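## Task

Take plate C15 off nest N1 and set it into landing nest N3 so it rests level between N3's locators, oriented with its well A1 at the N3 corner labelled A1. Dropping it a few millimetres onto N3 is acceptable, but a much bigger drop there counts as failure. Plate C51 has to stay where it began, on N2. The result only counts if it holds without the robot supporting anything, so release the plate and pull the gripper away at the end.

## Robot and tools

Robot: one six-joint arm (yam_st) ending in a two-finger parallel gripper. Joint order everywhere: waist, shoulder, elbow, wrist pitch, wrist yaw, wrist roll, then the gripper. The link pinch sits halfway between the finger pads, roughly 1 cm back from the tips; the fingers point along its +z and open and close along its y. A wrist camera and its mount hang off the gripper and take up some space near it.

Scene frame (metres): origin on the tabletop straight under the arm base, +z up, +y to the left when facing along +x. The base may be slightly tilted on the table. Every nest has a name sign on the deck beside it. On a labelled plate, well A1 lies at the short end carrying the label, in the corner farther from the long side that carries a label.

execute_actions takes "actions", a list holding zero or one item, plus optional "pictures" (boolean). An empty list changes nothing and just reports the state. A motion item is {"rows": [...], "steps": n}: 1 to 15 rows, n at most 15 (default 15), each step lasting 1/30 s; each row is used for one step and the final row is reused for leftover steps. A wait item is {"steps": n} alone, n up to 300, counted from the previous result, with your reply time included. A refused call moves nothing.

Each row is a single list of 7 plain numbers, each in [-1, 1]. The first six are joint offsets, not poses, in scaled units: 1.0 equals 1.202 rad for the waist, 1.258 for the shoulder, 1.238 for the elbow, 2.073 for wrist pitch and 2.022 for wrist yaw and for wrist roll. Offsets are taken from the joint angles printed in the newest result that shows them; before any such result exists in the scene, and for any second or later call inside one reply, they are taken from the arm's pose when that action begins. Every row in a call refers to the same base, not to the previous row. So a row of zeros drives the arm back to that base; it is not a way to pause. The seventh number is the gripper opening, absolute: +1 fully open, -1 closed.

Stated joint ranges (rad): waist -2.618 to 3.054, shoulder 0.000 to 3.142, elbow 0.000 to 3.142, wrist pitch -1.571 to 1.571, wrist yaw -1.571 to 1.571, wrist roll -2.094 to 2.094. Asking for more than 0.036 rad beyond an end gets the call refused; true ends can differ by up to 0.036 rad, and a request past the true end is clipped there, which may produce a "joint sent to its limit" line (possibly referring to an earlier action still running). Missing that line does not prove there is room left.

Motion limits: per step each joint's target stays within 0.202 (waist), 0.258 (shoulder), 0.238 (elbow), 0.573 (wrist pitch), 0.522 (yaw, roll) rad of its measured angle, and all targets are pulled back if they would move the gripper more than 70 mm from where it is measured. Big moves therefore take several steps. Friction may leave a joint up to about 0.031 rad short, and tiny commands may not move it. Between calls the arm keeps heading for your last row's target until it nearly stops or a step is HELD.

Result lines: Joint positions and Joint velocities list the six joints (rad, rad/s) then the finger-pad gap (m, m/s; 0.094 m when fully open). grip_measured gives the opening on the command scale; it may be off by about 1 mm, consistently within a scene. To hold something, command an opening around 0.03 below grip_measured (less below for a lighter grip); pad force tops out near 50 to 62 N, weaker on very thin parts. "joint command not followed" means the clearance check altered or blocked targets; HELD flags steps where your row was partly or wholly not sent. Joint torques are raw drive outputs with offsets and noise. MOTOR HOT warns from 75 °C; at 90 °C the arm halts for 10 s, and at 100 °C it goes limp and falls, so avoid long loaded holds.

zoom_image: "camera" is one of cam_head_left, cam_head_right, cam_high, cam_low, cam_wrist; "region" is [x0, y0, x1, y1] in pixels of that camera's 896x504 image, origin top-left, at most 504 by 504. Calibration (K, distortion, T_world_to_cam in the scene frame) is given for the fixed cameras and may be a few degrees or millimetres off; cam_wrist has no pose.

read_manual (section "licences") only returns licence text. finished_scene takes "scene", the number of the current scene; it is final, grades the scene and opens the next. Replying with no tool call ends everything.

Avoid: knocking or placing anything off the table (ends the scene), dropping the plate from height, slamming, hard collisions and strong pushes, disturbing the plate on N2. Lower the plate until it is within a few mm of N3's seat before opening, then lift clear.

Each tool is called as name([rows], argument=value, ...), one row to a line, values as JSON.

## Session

execute_actions(actions=[])

Scene clock: 0.00 s of 6000.00 s.
grip_measured=+1.000
Joint positions: [-1.158  1.792  1.461 -1.282  0.425  1.222  0.094]
Joint velocities: [ 0.012  0.002  0.007 -0.066  0.037  0.022  0.   ]
Joint torques (N m, as the arm reports them, + toward a larger angle): no reading
Motor temperatures (°C, as the motors report them): [26 32 23 26 24 24]

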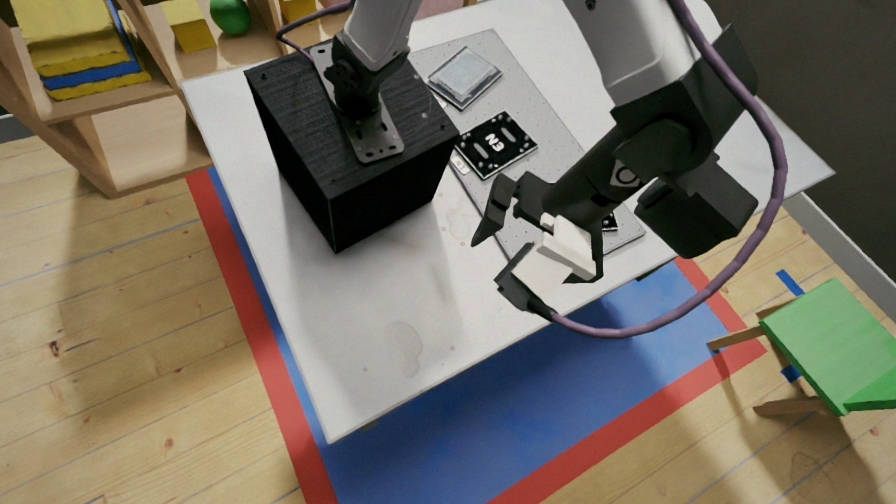

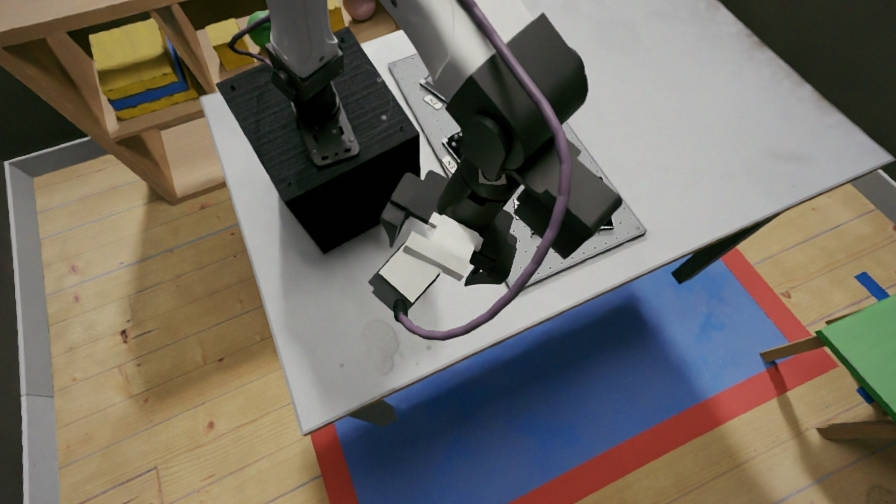

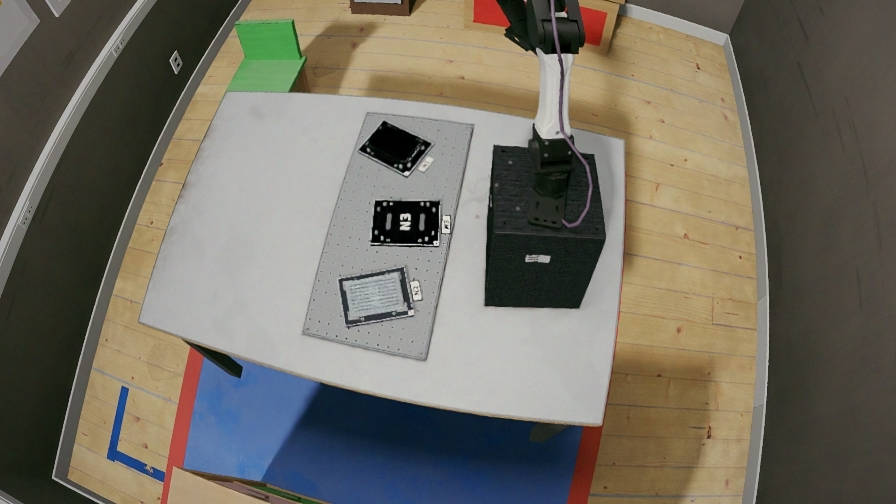

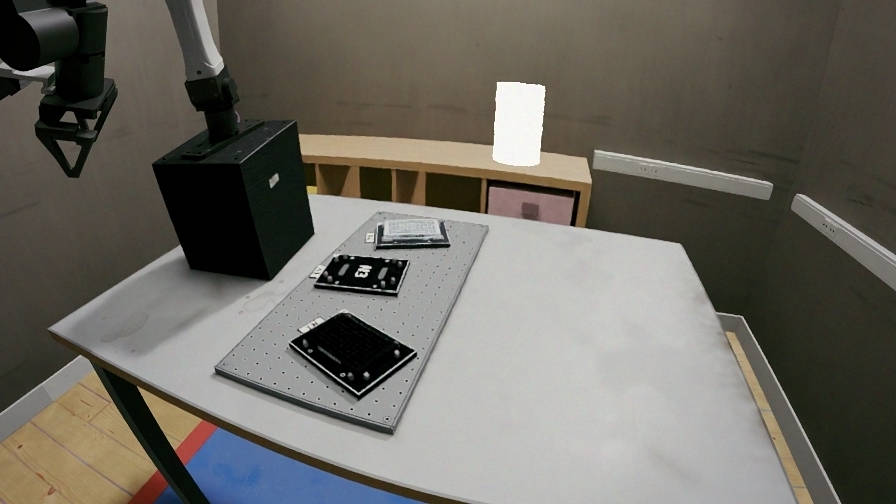

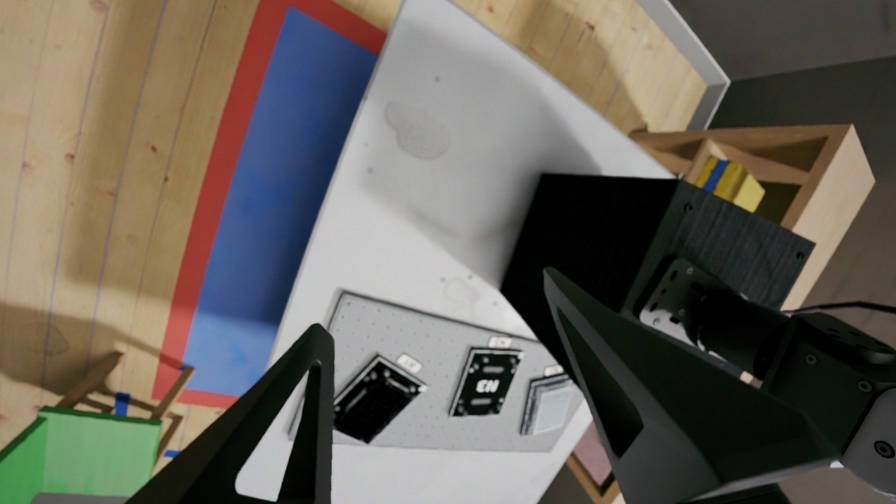

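zoom_image(camera="cam_high", region=[320, 100, 480, 260])

zoom_image(camera="cam_low", region=[270, 230, 450, 410])

Region (320, 100, 480, 260) of cam_high's 896x504 image, scaled by 3.150, with more detail than that image has.

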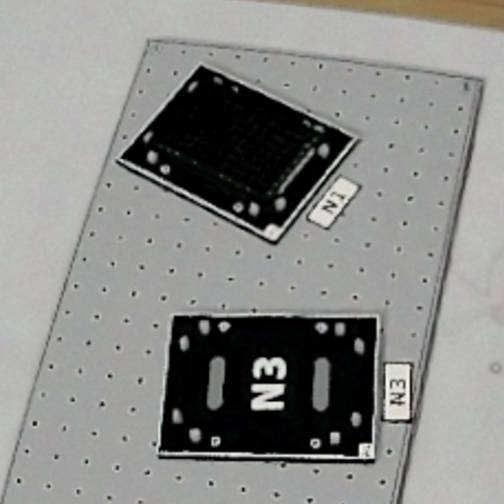

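Region (270, 230, 450, 410) of cam_low's 896x504 image, scaled by 2.800, with more detail than that image has.

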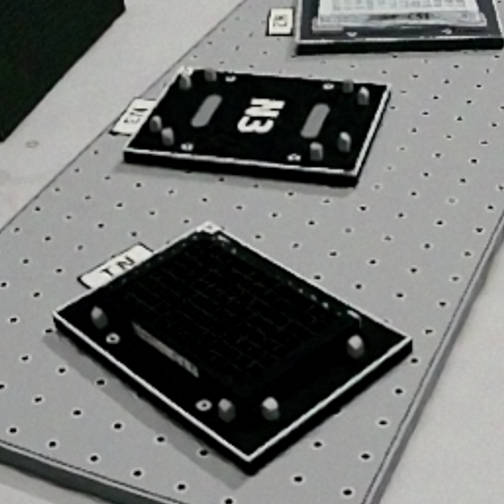

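execute_actions([
  {"rows":[[0.1,0.08,0.03,0.05,-0.03,-0.1,1],[0.25,0.2,0.08,0.13,-0.07,-0.3,1],[0.4,0.35,0.12,0.22,-0.11,-0.5,1],[0.569,0.5,0.179,0.326,-0.153,-0.687,1],[0.569,0.632,0.179,0.326,-0.153,-0.687,1]]},
], pictures=false)

execute_actions([
  {"steps":20},
])

Scene clock: 9.50 s of 6000.00 s.
grip_measured=+1.000
Joint positions: [-0.733  2.266  1.649 -0.803  0.227  0.582  0.094]
Joint velocities: [ 0.916  1.087  0.105  0.769 -0.344 -1.311  0.   ]
Joint torques (N m, as the arm reports them, + toward a larger angle): [  1.47 -11.82   6.7    0.28  -0.06  -0.11]
Motor temperatures (°C, as the motors report them): [26 35 24 26 24 24]
Steps of this call (steps 1 to 90: nothing new was sent; then 6.00 s passed at rest; steps 91 to 105: all 15 steps of this action). Readings (joint positions):
91: [-1.146 1.800 1.466 -1.279 0.423 1.192]
92: [-1.121 1.821 1.480 -1.265 0.415 1.143]
94: [-1.061 1.881 1.517 -1.195 0.381 1.061]
98: [-0.950 2.012 1.586 -1.026 0.312 0.902]
105: the state above

Scene clock: 10.17 s of 6000.00 s.
grip_measured=+1.000
Joint positions: [-0.475  2.611  1.665 -0.619  0.121 -0.141  0.094]
Joint velocities: [-0.007  0.002  0.002  0.066  0.037 -0.081  0.   ]
Joint torques (N m, as the arm reports them, + toward a larger angle): [  1.13 -15.5    6.13   0.33  -0.11  -0.19]
Motor temperatures (°C, as the motors report them): [26 35 24 26 24 24]
Steps of this call (steps 1 to 20: the robot went on to your last target). Readings (joint positions):
1: [-0.699 2.305 1.652 -0.780 0.218 0.535]
2: [-0.665 2.344 1.655 -0.760 0.210 0.487]
4: [-0.597 2.424 1.659 -0.724 0.193 0.378]
8: [-0.474 2.574 1.665 -0.655 0.147 0.078]
20: the state above

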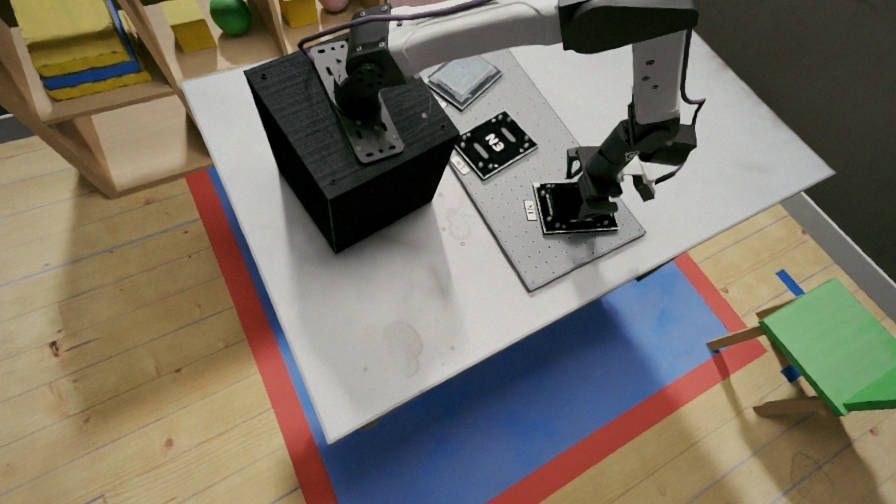

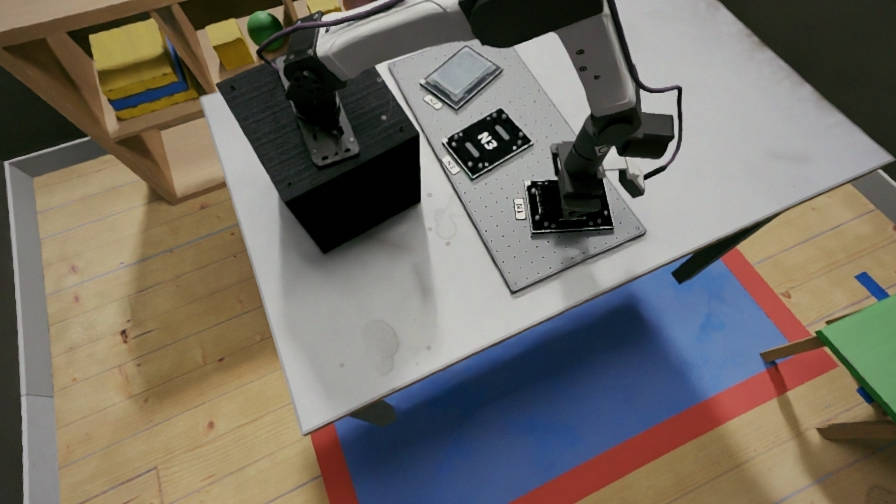

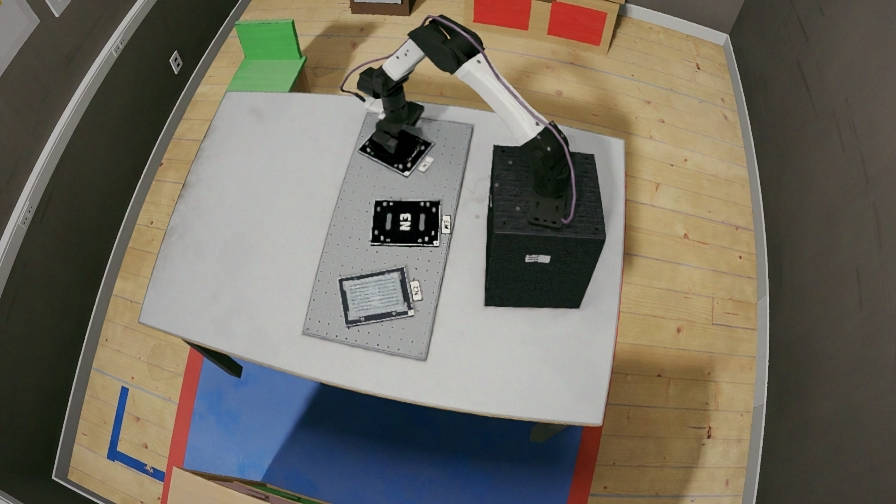

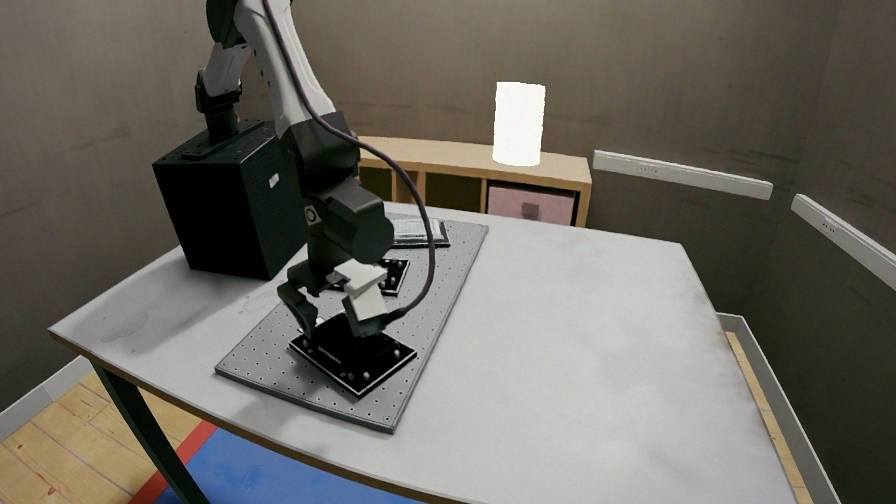

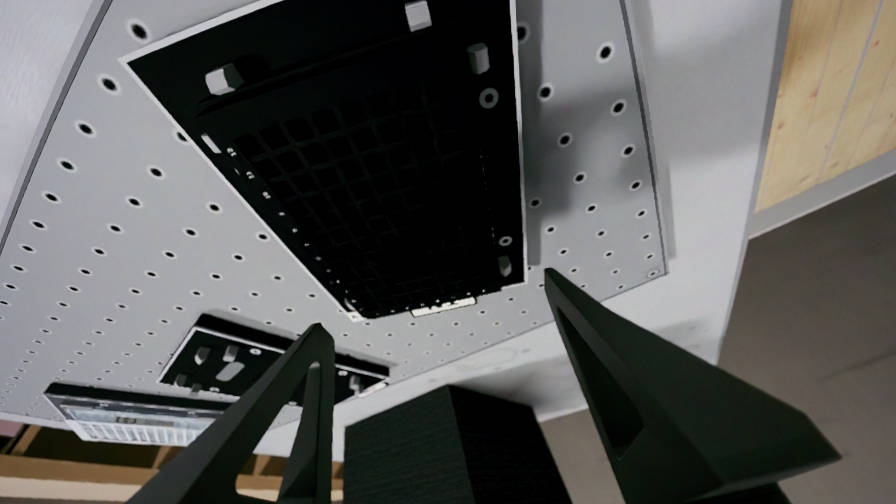

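execute_actions([
  {"rows":[[0.006,0.015,0.04,0.003,0,0,1],[0.012,0.03,0.08,0.006,0,0,1],[0.018,0.045,0.12,0.01,0,0,1],[0.018,0.06,0.12,0.01,0,0,1]]},
])

Scene clock: 15.07 s of 6000.00 s.
grip_measured=+1.000
Joint positions: [-0.457  2.663  1.8   -0.599  0.121 -0.152  0.094]
Joint velocities: [-0.017 -0.002 -0.012  0.007 -0.081  0.007  0.   ]
Joint torques (N m, as the arm reports them, + toward a larger angle): [  1.34 -12.66   6.36   0.49  -0.1    0.02]
Motor temperatures (°C, as the motors report them): [26 39 24 26 24 24]
Steps of this call (steps 1 to 30: the robot went on to your last target; steps 31 to 90: nothing new was sent; then 1.40 s passed at rest; steps 91 to 105: all 15 steps of this action). Readings (joint positions):
91: [-0.475 2.613 1.670 -0.619 0.121 -0.156]
92: [-0.474 2.620 1.688 -0.627 0.121 -0.155]
94: [-0.470 2.648 1.753 -0.626 0.121 -0.154]
98: [-0.460 2.663 1.799 -0.600 0.121 -0.152]
105: the state above

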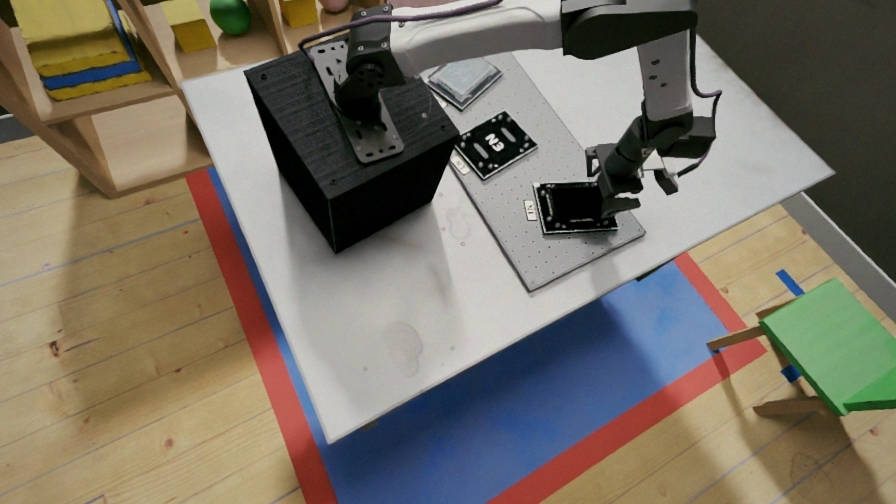

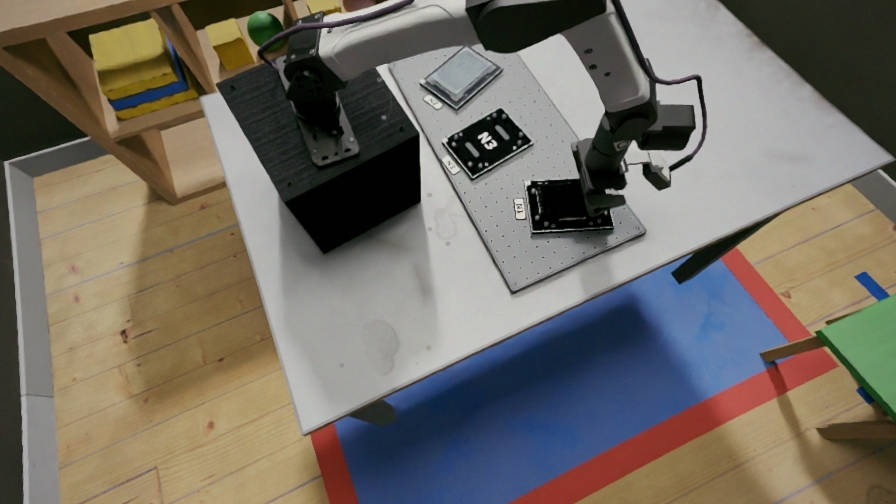

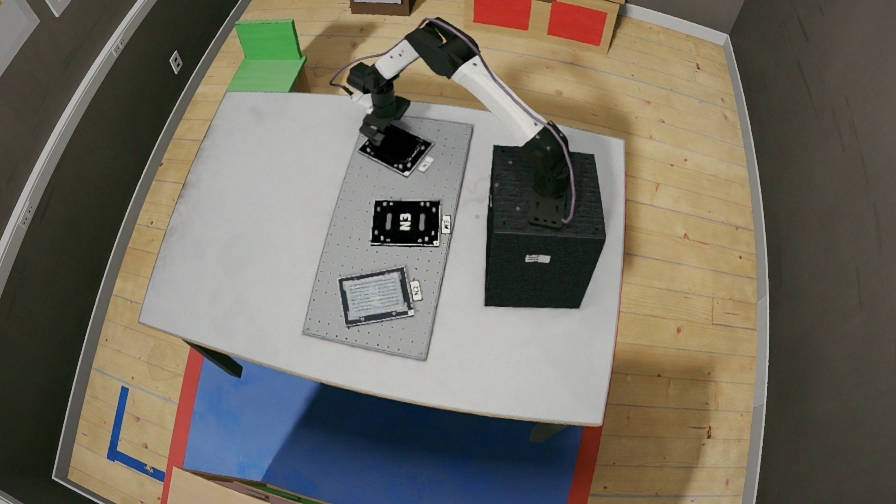

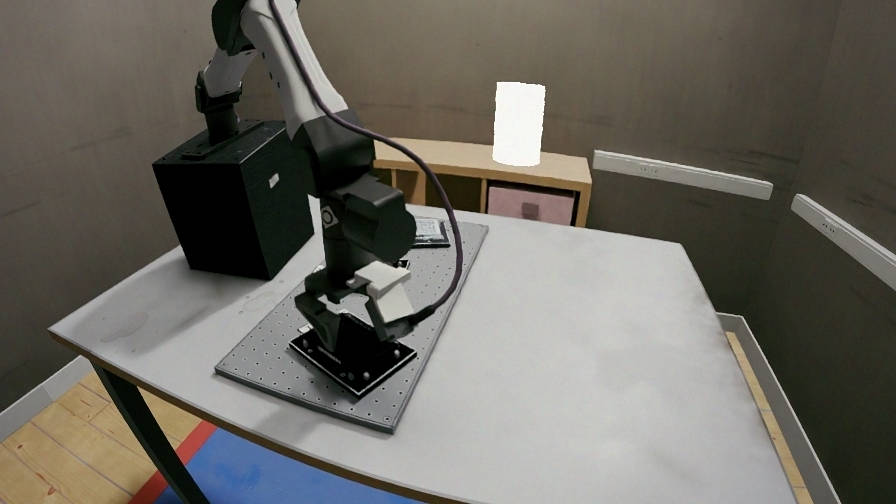

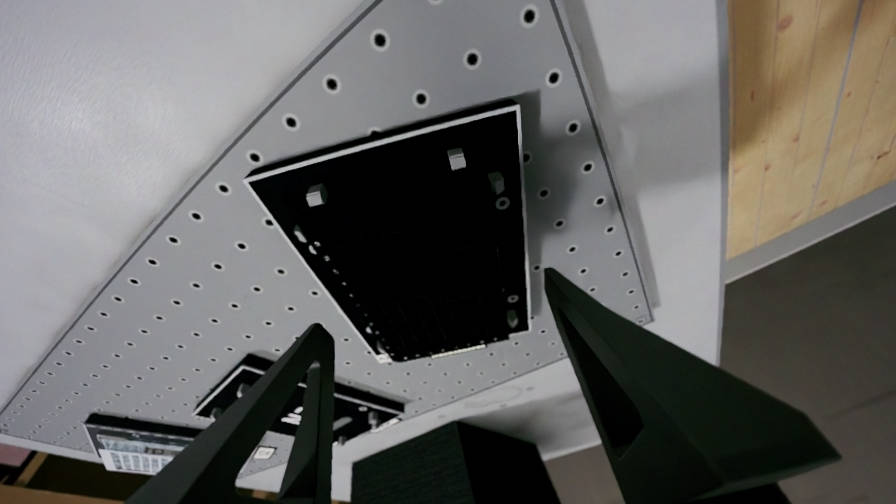

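execute_actions([
  {"rows":[[0,0.03,0.025,-0.005,0,0,1],[0,0.06,0.05,-0.01,0,0,1],[0,0.09,0.075,-0.016,0,0,1],[0,0.115,0.1,-0.016,0,0,1]]},
])

Scene clock: 17.27 s of 6000.00 s.
grip_measured=+1.000
Joint positions: [-0.457  2.808  1.908 -0.629  0.12  -0.151  0.094]
Joint velocities: [ 0.012  0.007 -0.022 -0.051 -0.022 -0.066  0.   ]
Joint torques (N m, as the arm reports them, + toward a larger angle): [  1.12 -14.69   6.35   0.35  -0.08  -0.11]
Motor temperatures (°C, as the motors report them): [26 40 25 26 24 24]
Steps of this call (steps 1 to 15: the robot went on to your last target; steps 16 to 51: nothing new was sent; steps 52 to 66: all 15 steps of this action). Readings (joint positions):
52: [-0.457 2.666 1.803 -0.601 0.121 -0.152]
53: [-0.457 2.675 1.816 -0.607 0.121 -0.152]
55: [-0.457 2.718 1.869 -0.615 0.121 -0.152]
59: [-0.457 2.788 1.908 -0.614 0.121 -0.152]
66: the state above

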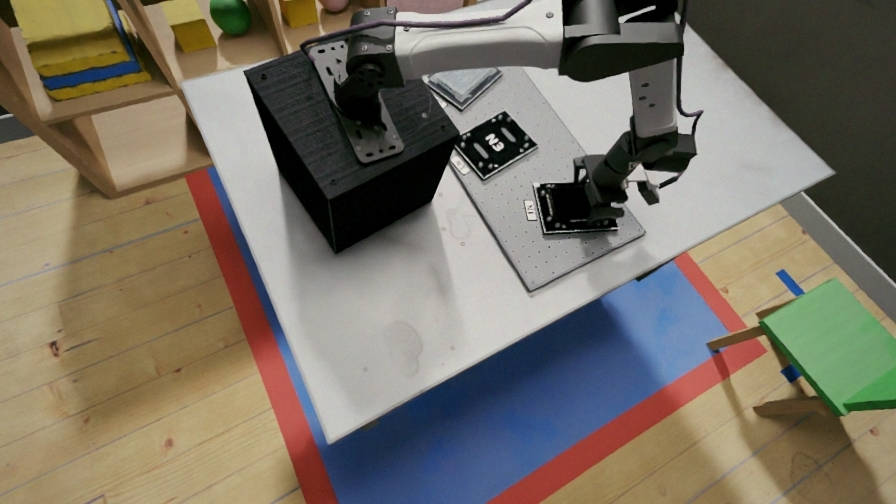

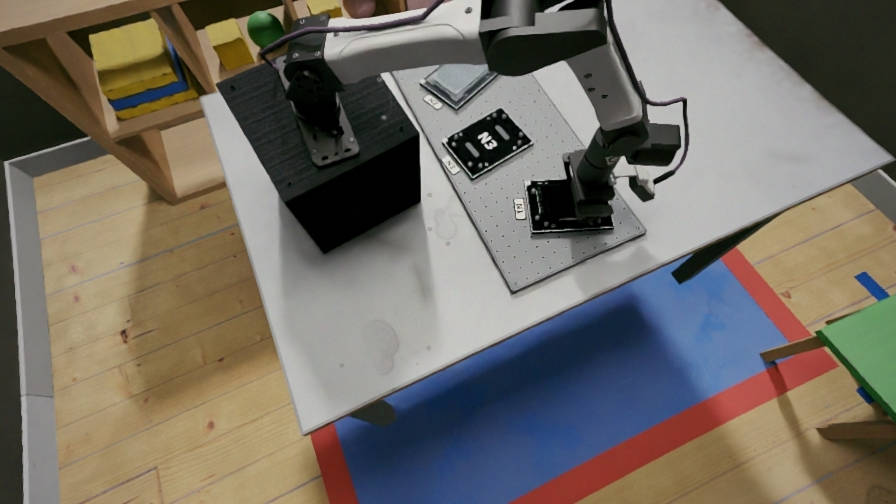

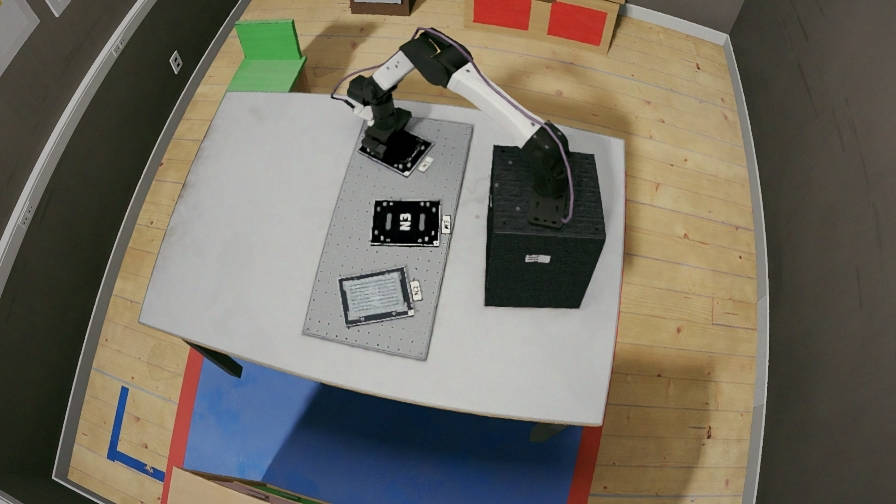

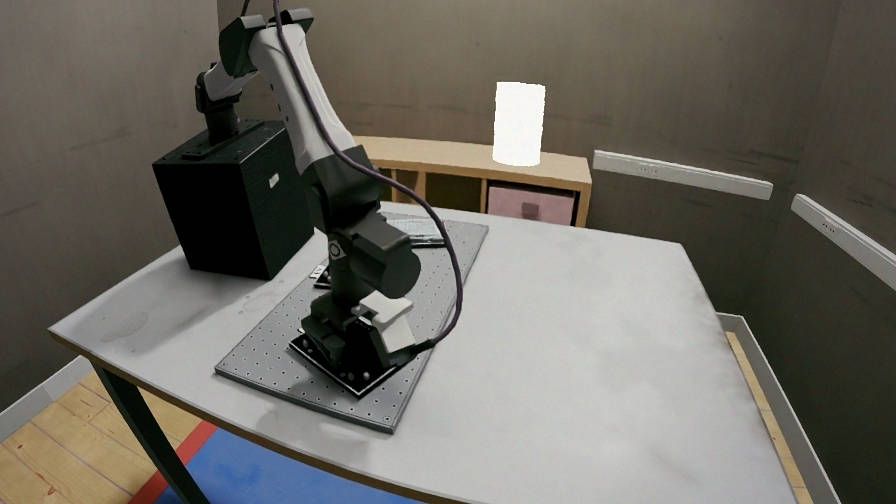

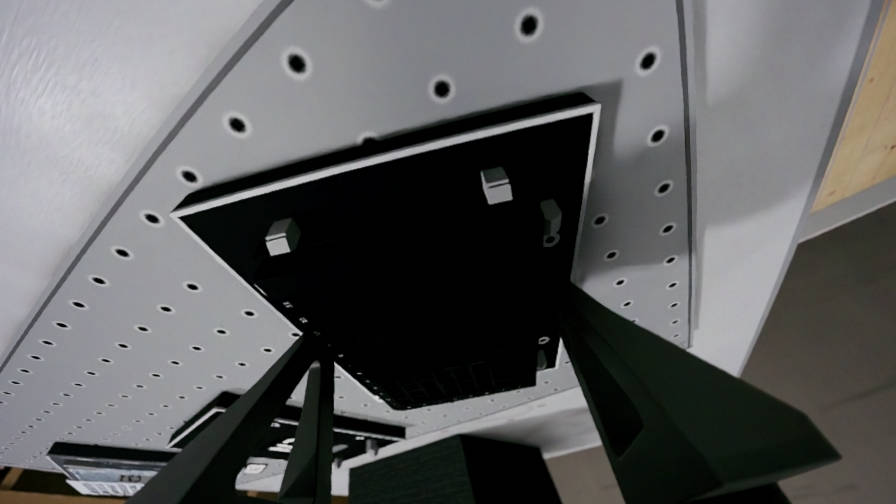

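execute_actions([
  {"rows":[[0,0.005,0,0.003,0,0.015,1],[0,0.01,0,0.006,0,0.03,1],[0,0.015,0,0.01,0,0.042,1]]},
])

zoom_image(camera="cam_low", region=[270, 280, 450, 410])

Scene clock: 20.07 s of 6000.00 s.
grip_measured=+1.000
Joint positions: [-0.457  2.808  1.908 -0.619  0.12  -0.08   0.094]
Joint velocities: [ 0.012  0.002 -0.012  0.037 -0.007  0.022  0.   ]
Joint torques (N m, as the arm reports them, + toward a larger angle): [  1.19 -13.3    5.07   0.49  -0.07   0.02]
Motor temperatures (°C, as the motors report them): [26 41 25 26 24 24]
Steps of this call (steps 1 to 15: the robot went on to your last target; steps 16 to 69: nothing new was sent; steps 70 to 84: all 15 steps of this action). Readings (joint positions):
70: [-0.457 2.808 1.908 -0.630 0.120 -0.148]
71: [-0.457 2.808 1.908 -0.630 0.120 -0.140]
73: [-0.457 2.808 1.908 -0.626 0.120 -0.118]
77: [-0.457 2.808 1.908 -0.621 0.120 -0.093]
84: the state above

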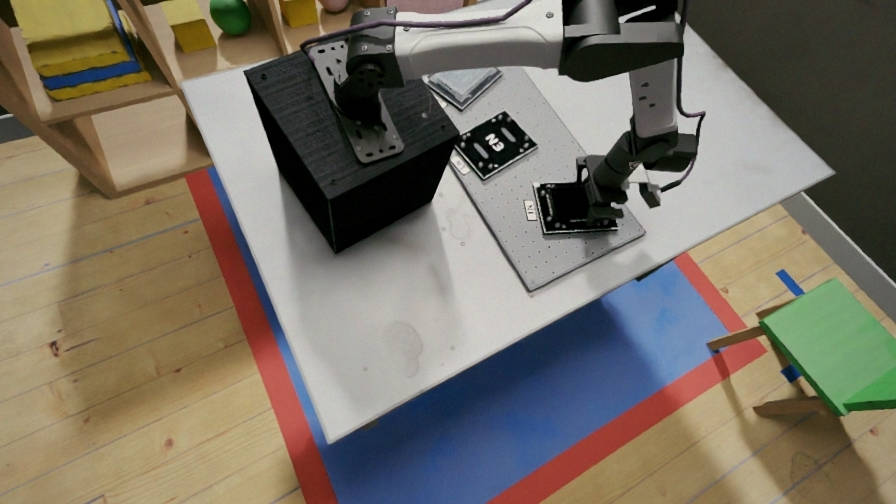

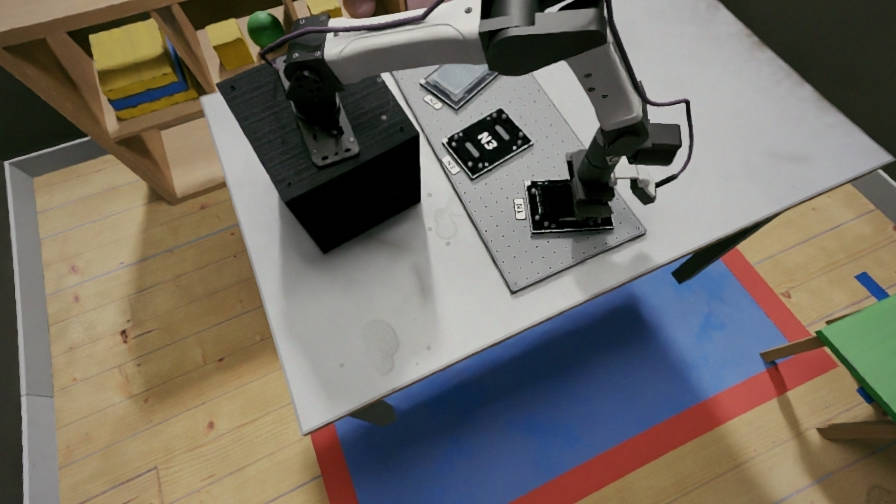

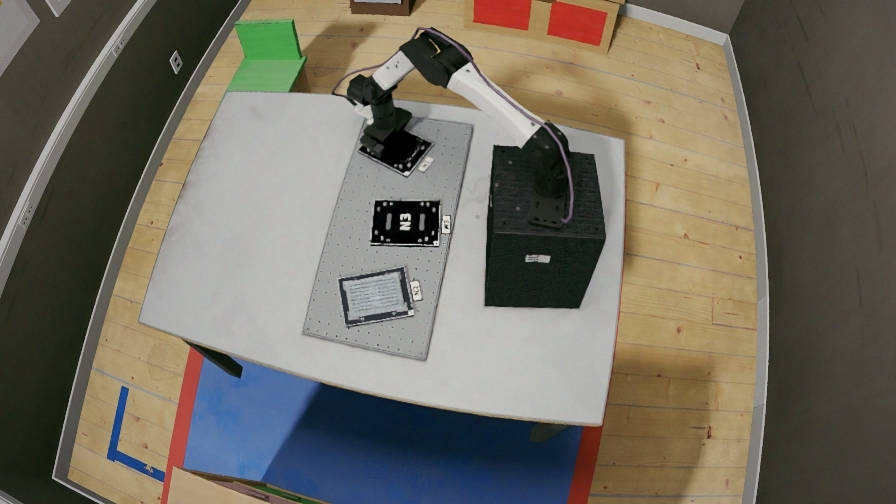

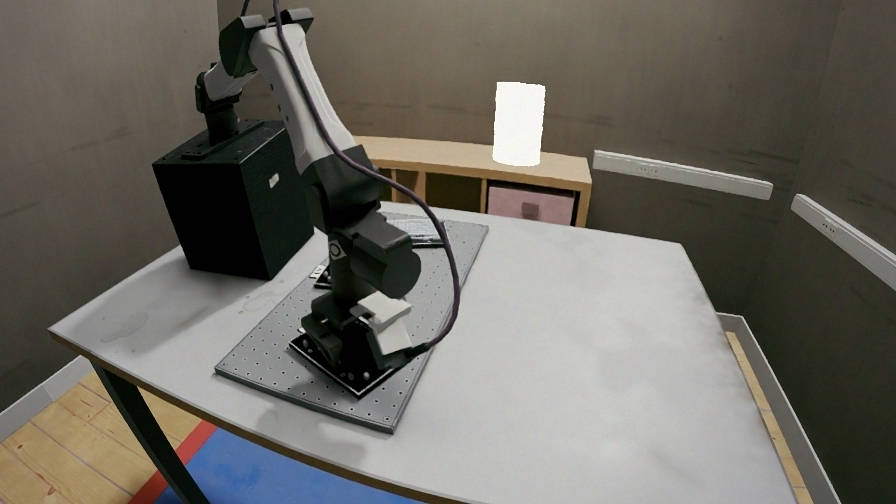

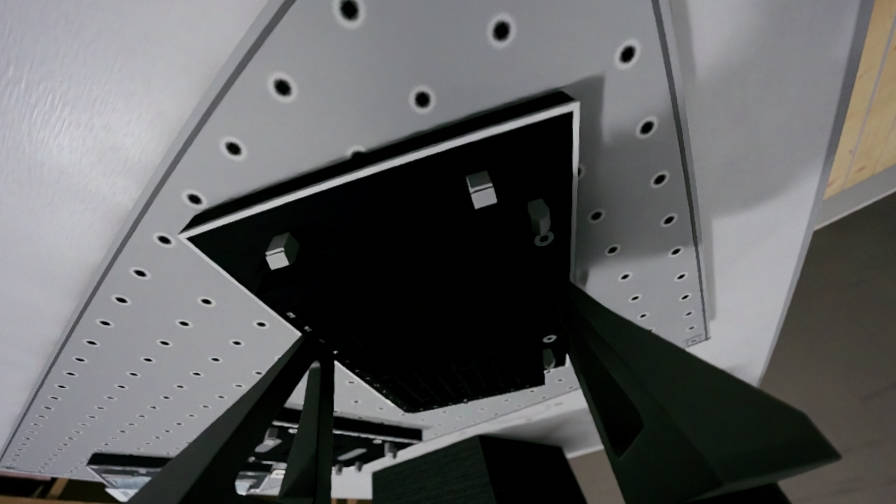

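Region (270, 280, 450, 410) of cam_low's 896x504 image, scaled by 2.800, with more detail than that image has.

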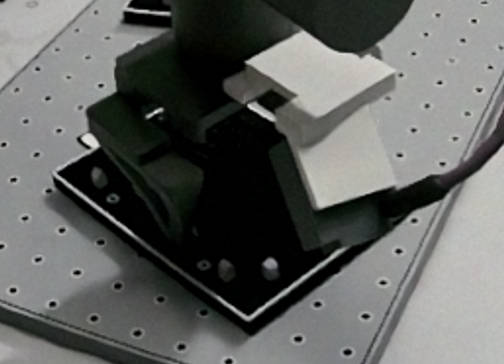

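execute_actions([
  {"rows":[[0,0.01,0,0.004,0,0,1],[0,0.02,0,0.008,0,0,1],[0,0.03,0,0.012,0,0,1]]},
])

zoom_image(camera="cam_wrist", region=[150, 80, 650, 440])

Scene clock: 22.27 s of 6000.00 s.
grip_measured=+1.000
Joint positions: [-0.457  2.809  1.908 -0.617  0.119 -0.077  0.094]
Joint velocities: [-0.002 -0.002  0.007 -0.007 -0.007 -0.007  0.   ]
Joint torques (N m, as the arm reports them, + toward a larger angle): [  1.24 -11.95   5.07   0.62  -0.07  -0.13]
Motor temperatures (°C, as the motors report them): [26 42 25 26 24 24]
Steps of this call (steps 1 to 15: the robot went on to your last target; steps 16 to 51: nothing new was sent; steps 52 to 66: all 15 steps of this action). Readings (joint positions):
52: [-0.457 2.808 1.908 -0.618 0.120 -0.077]
53: [-0.457 2.808 1.908 -0.618 0.120 -0.077]
55: [-0.457 2.809 1.908 -0.617 0.119 -0.077]
59: [-0.457 2.809 1.908 -0.617 0.119 -0.077]
66: the state above

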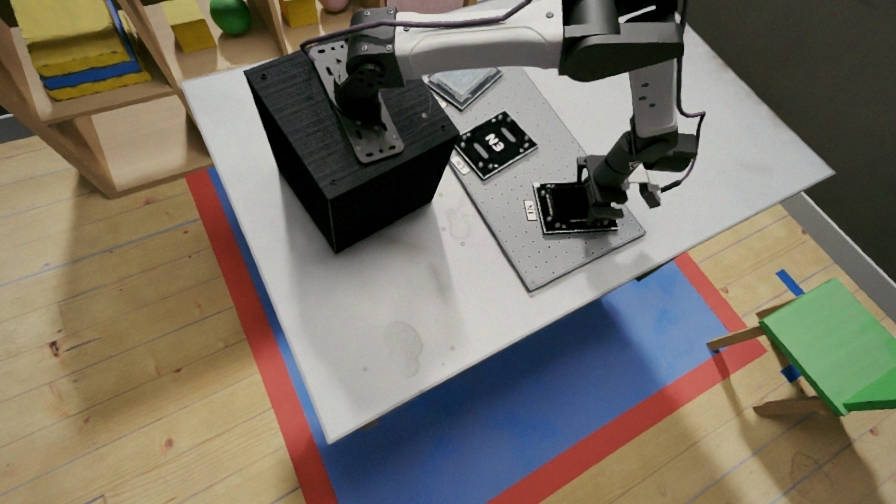

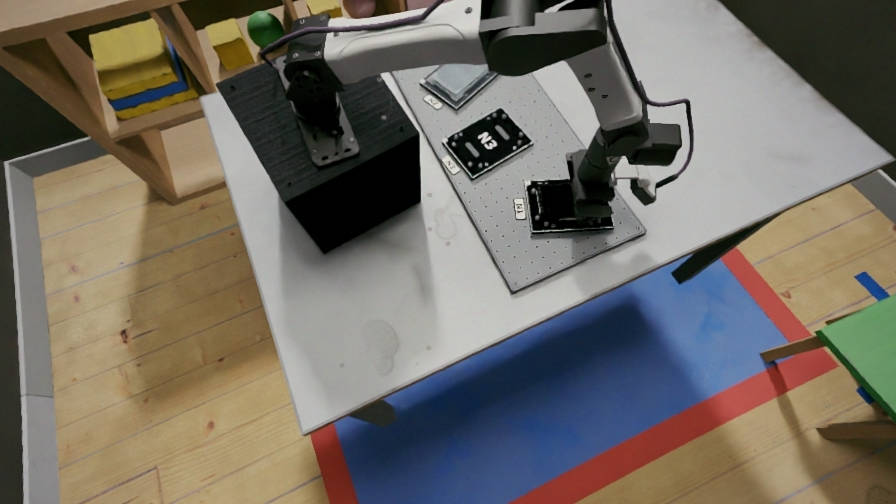

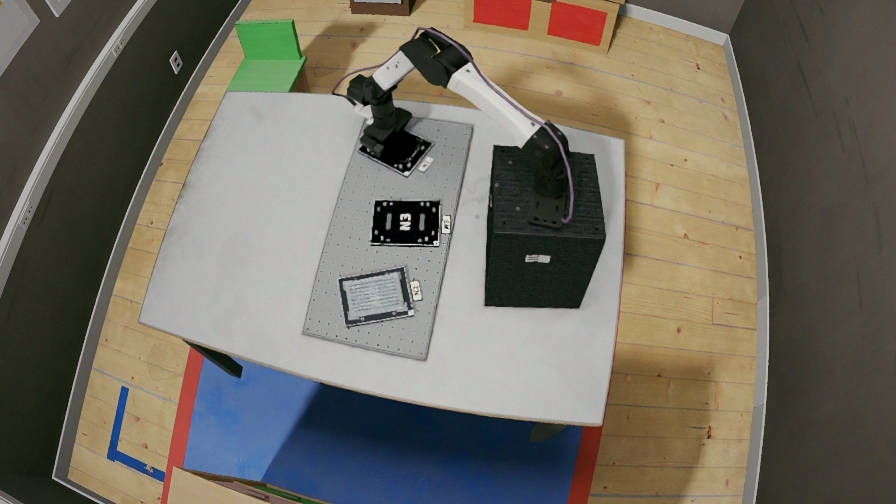

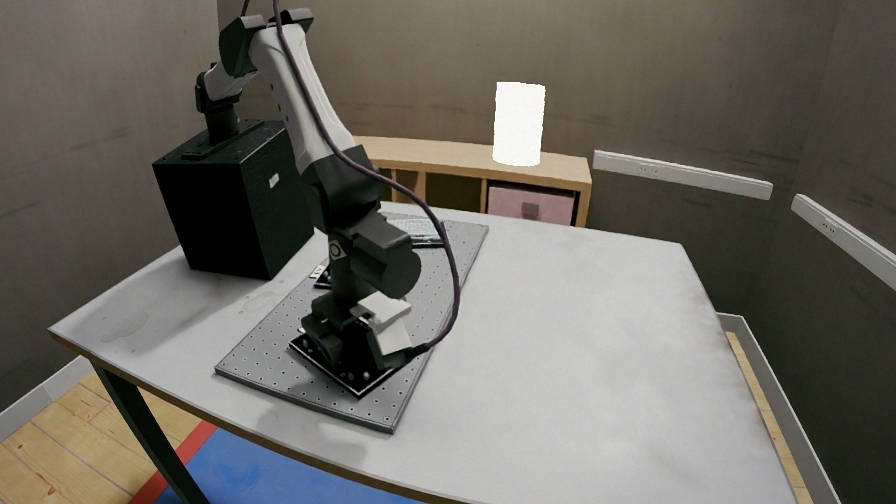

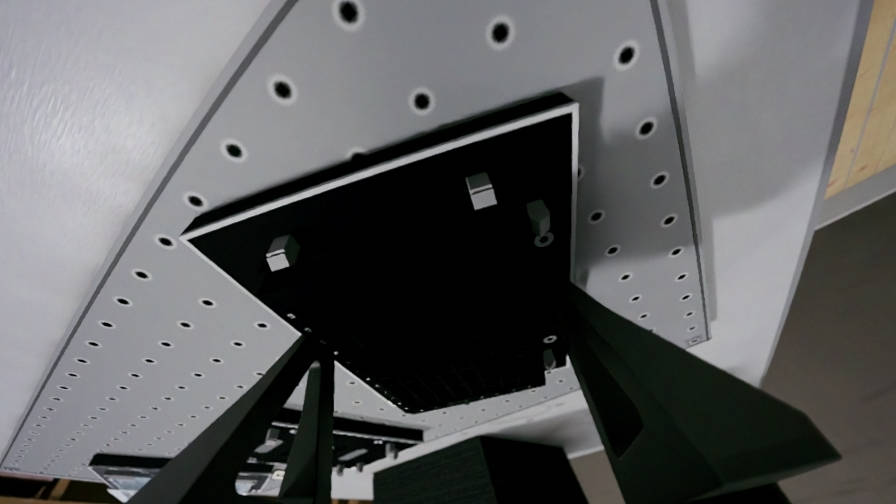

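Region (150, 80, 650, 440) of cam_wrist's 896x504 image, scaled by 1.008, with more detail than that image has; it fills the top 363 rows of this view, and the rest is white.

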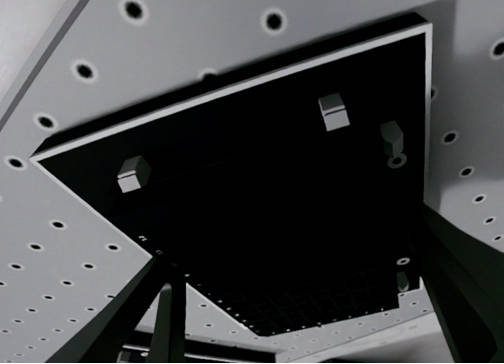

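zoom_image(camera="cam_head_right", region=[510, 140, 650, 250])

zoom_image(camera="cam_low", region=[290, 310, 410, 400])

zoom_image(camera="cam_high", region=[340, 90, 450, 190])

Region (510, 140, 650, 250) of cam_head_right's 896x504 image, scaled by 3.600, with more detail than that image has; it fills the top 396 rows of this view, and the rest is white.

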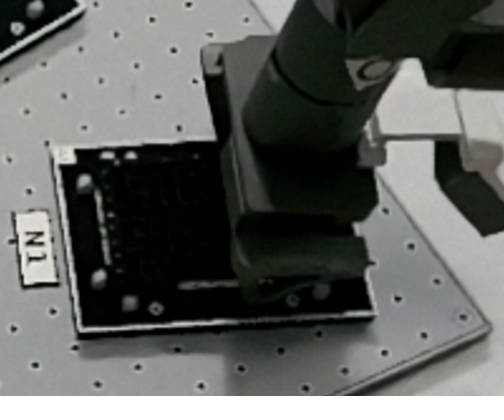

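Region (290, 310, 410, 400) of cam_low's 896x504 image, scaled by 4.200, with more detail than that image has; it fills the top 378 rows of this view, and the rest is white.

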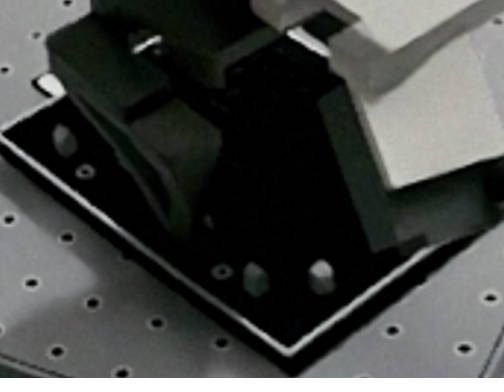

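Region (340, 90, 450, 190) of cam_high's 896x504 image, scaled by 4.582, with more detail than that image has; it fills the top 458 rows of this view, and the rest is white.

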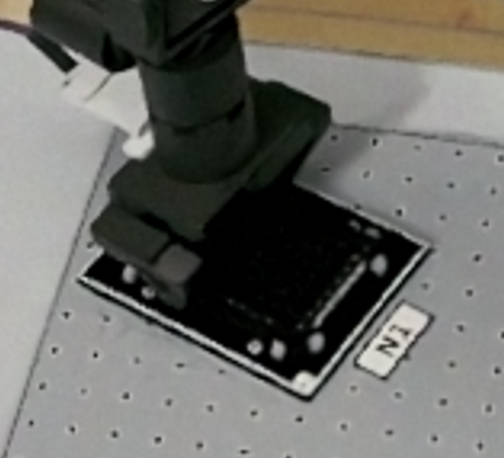

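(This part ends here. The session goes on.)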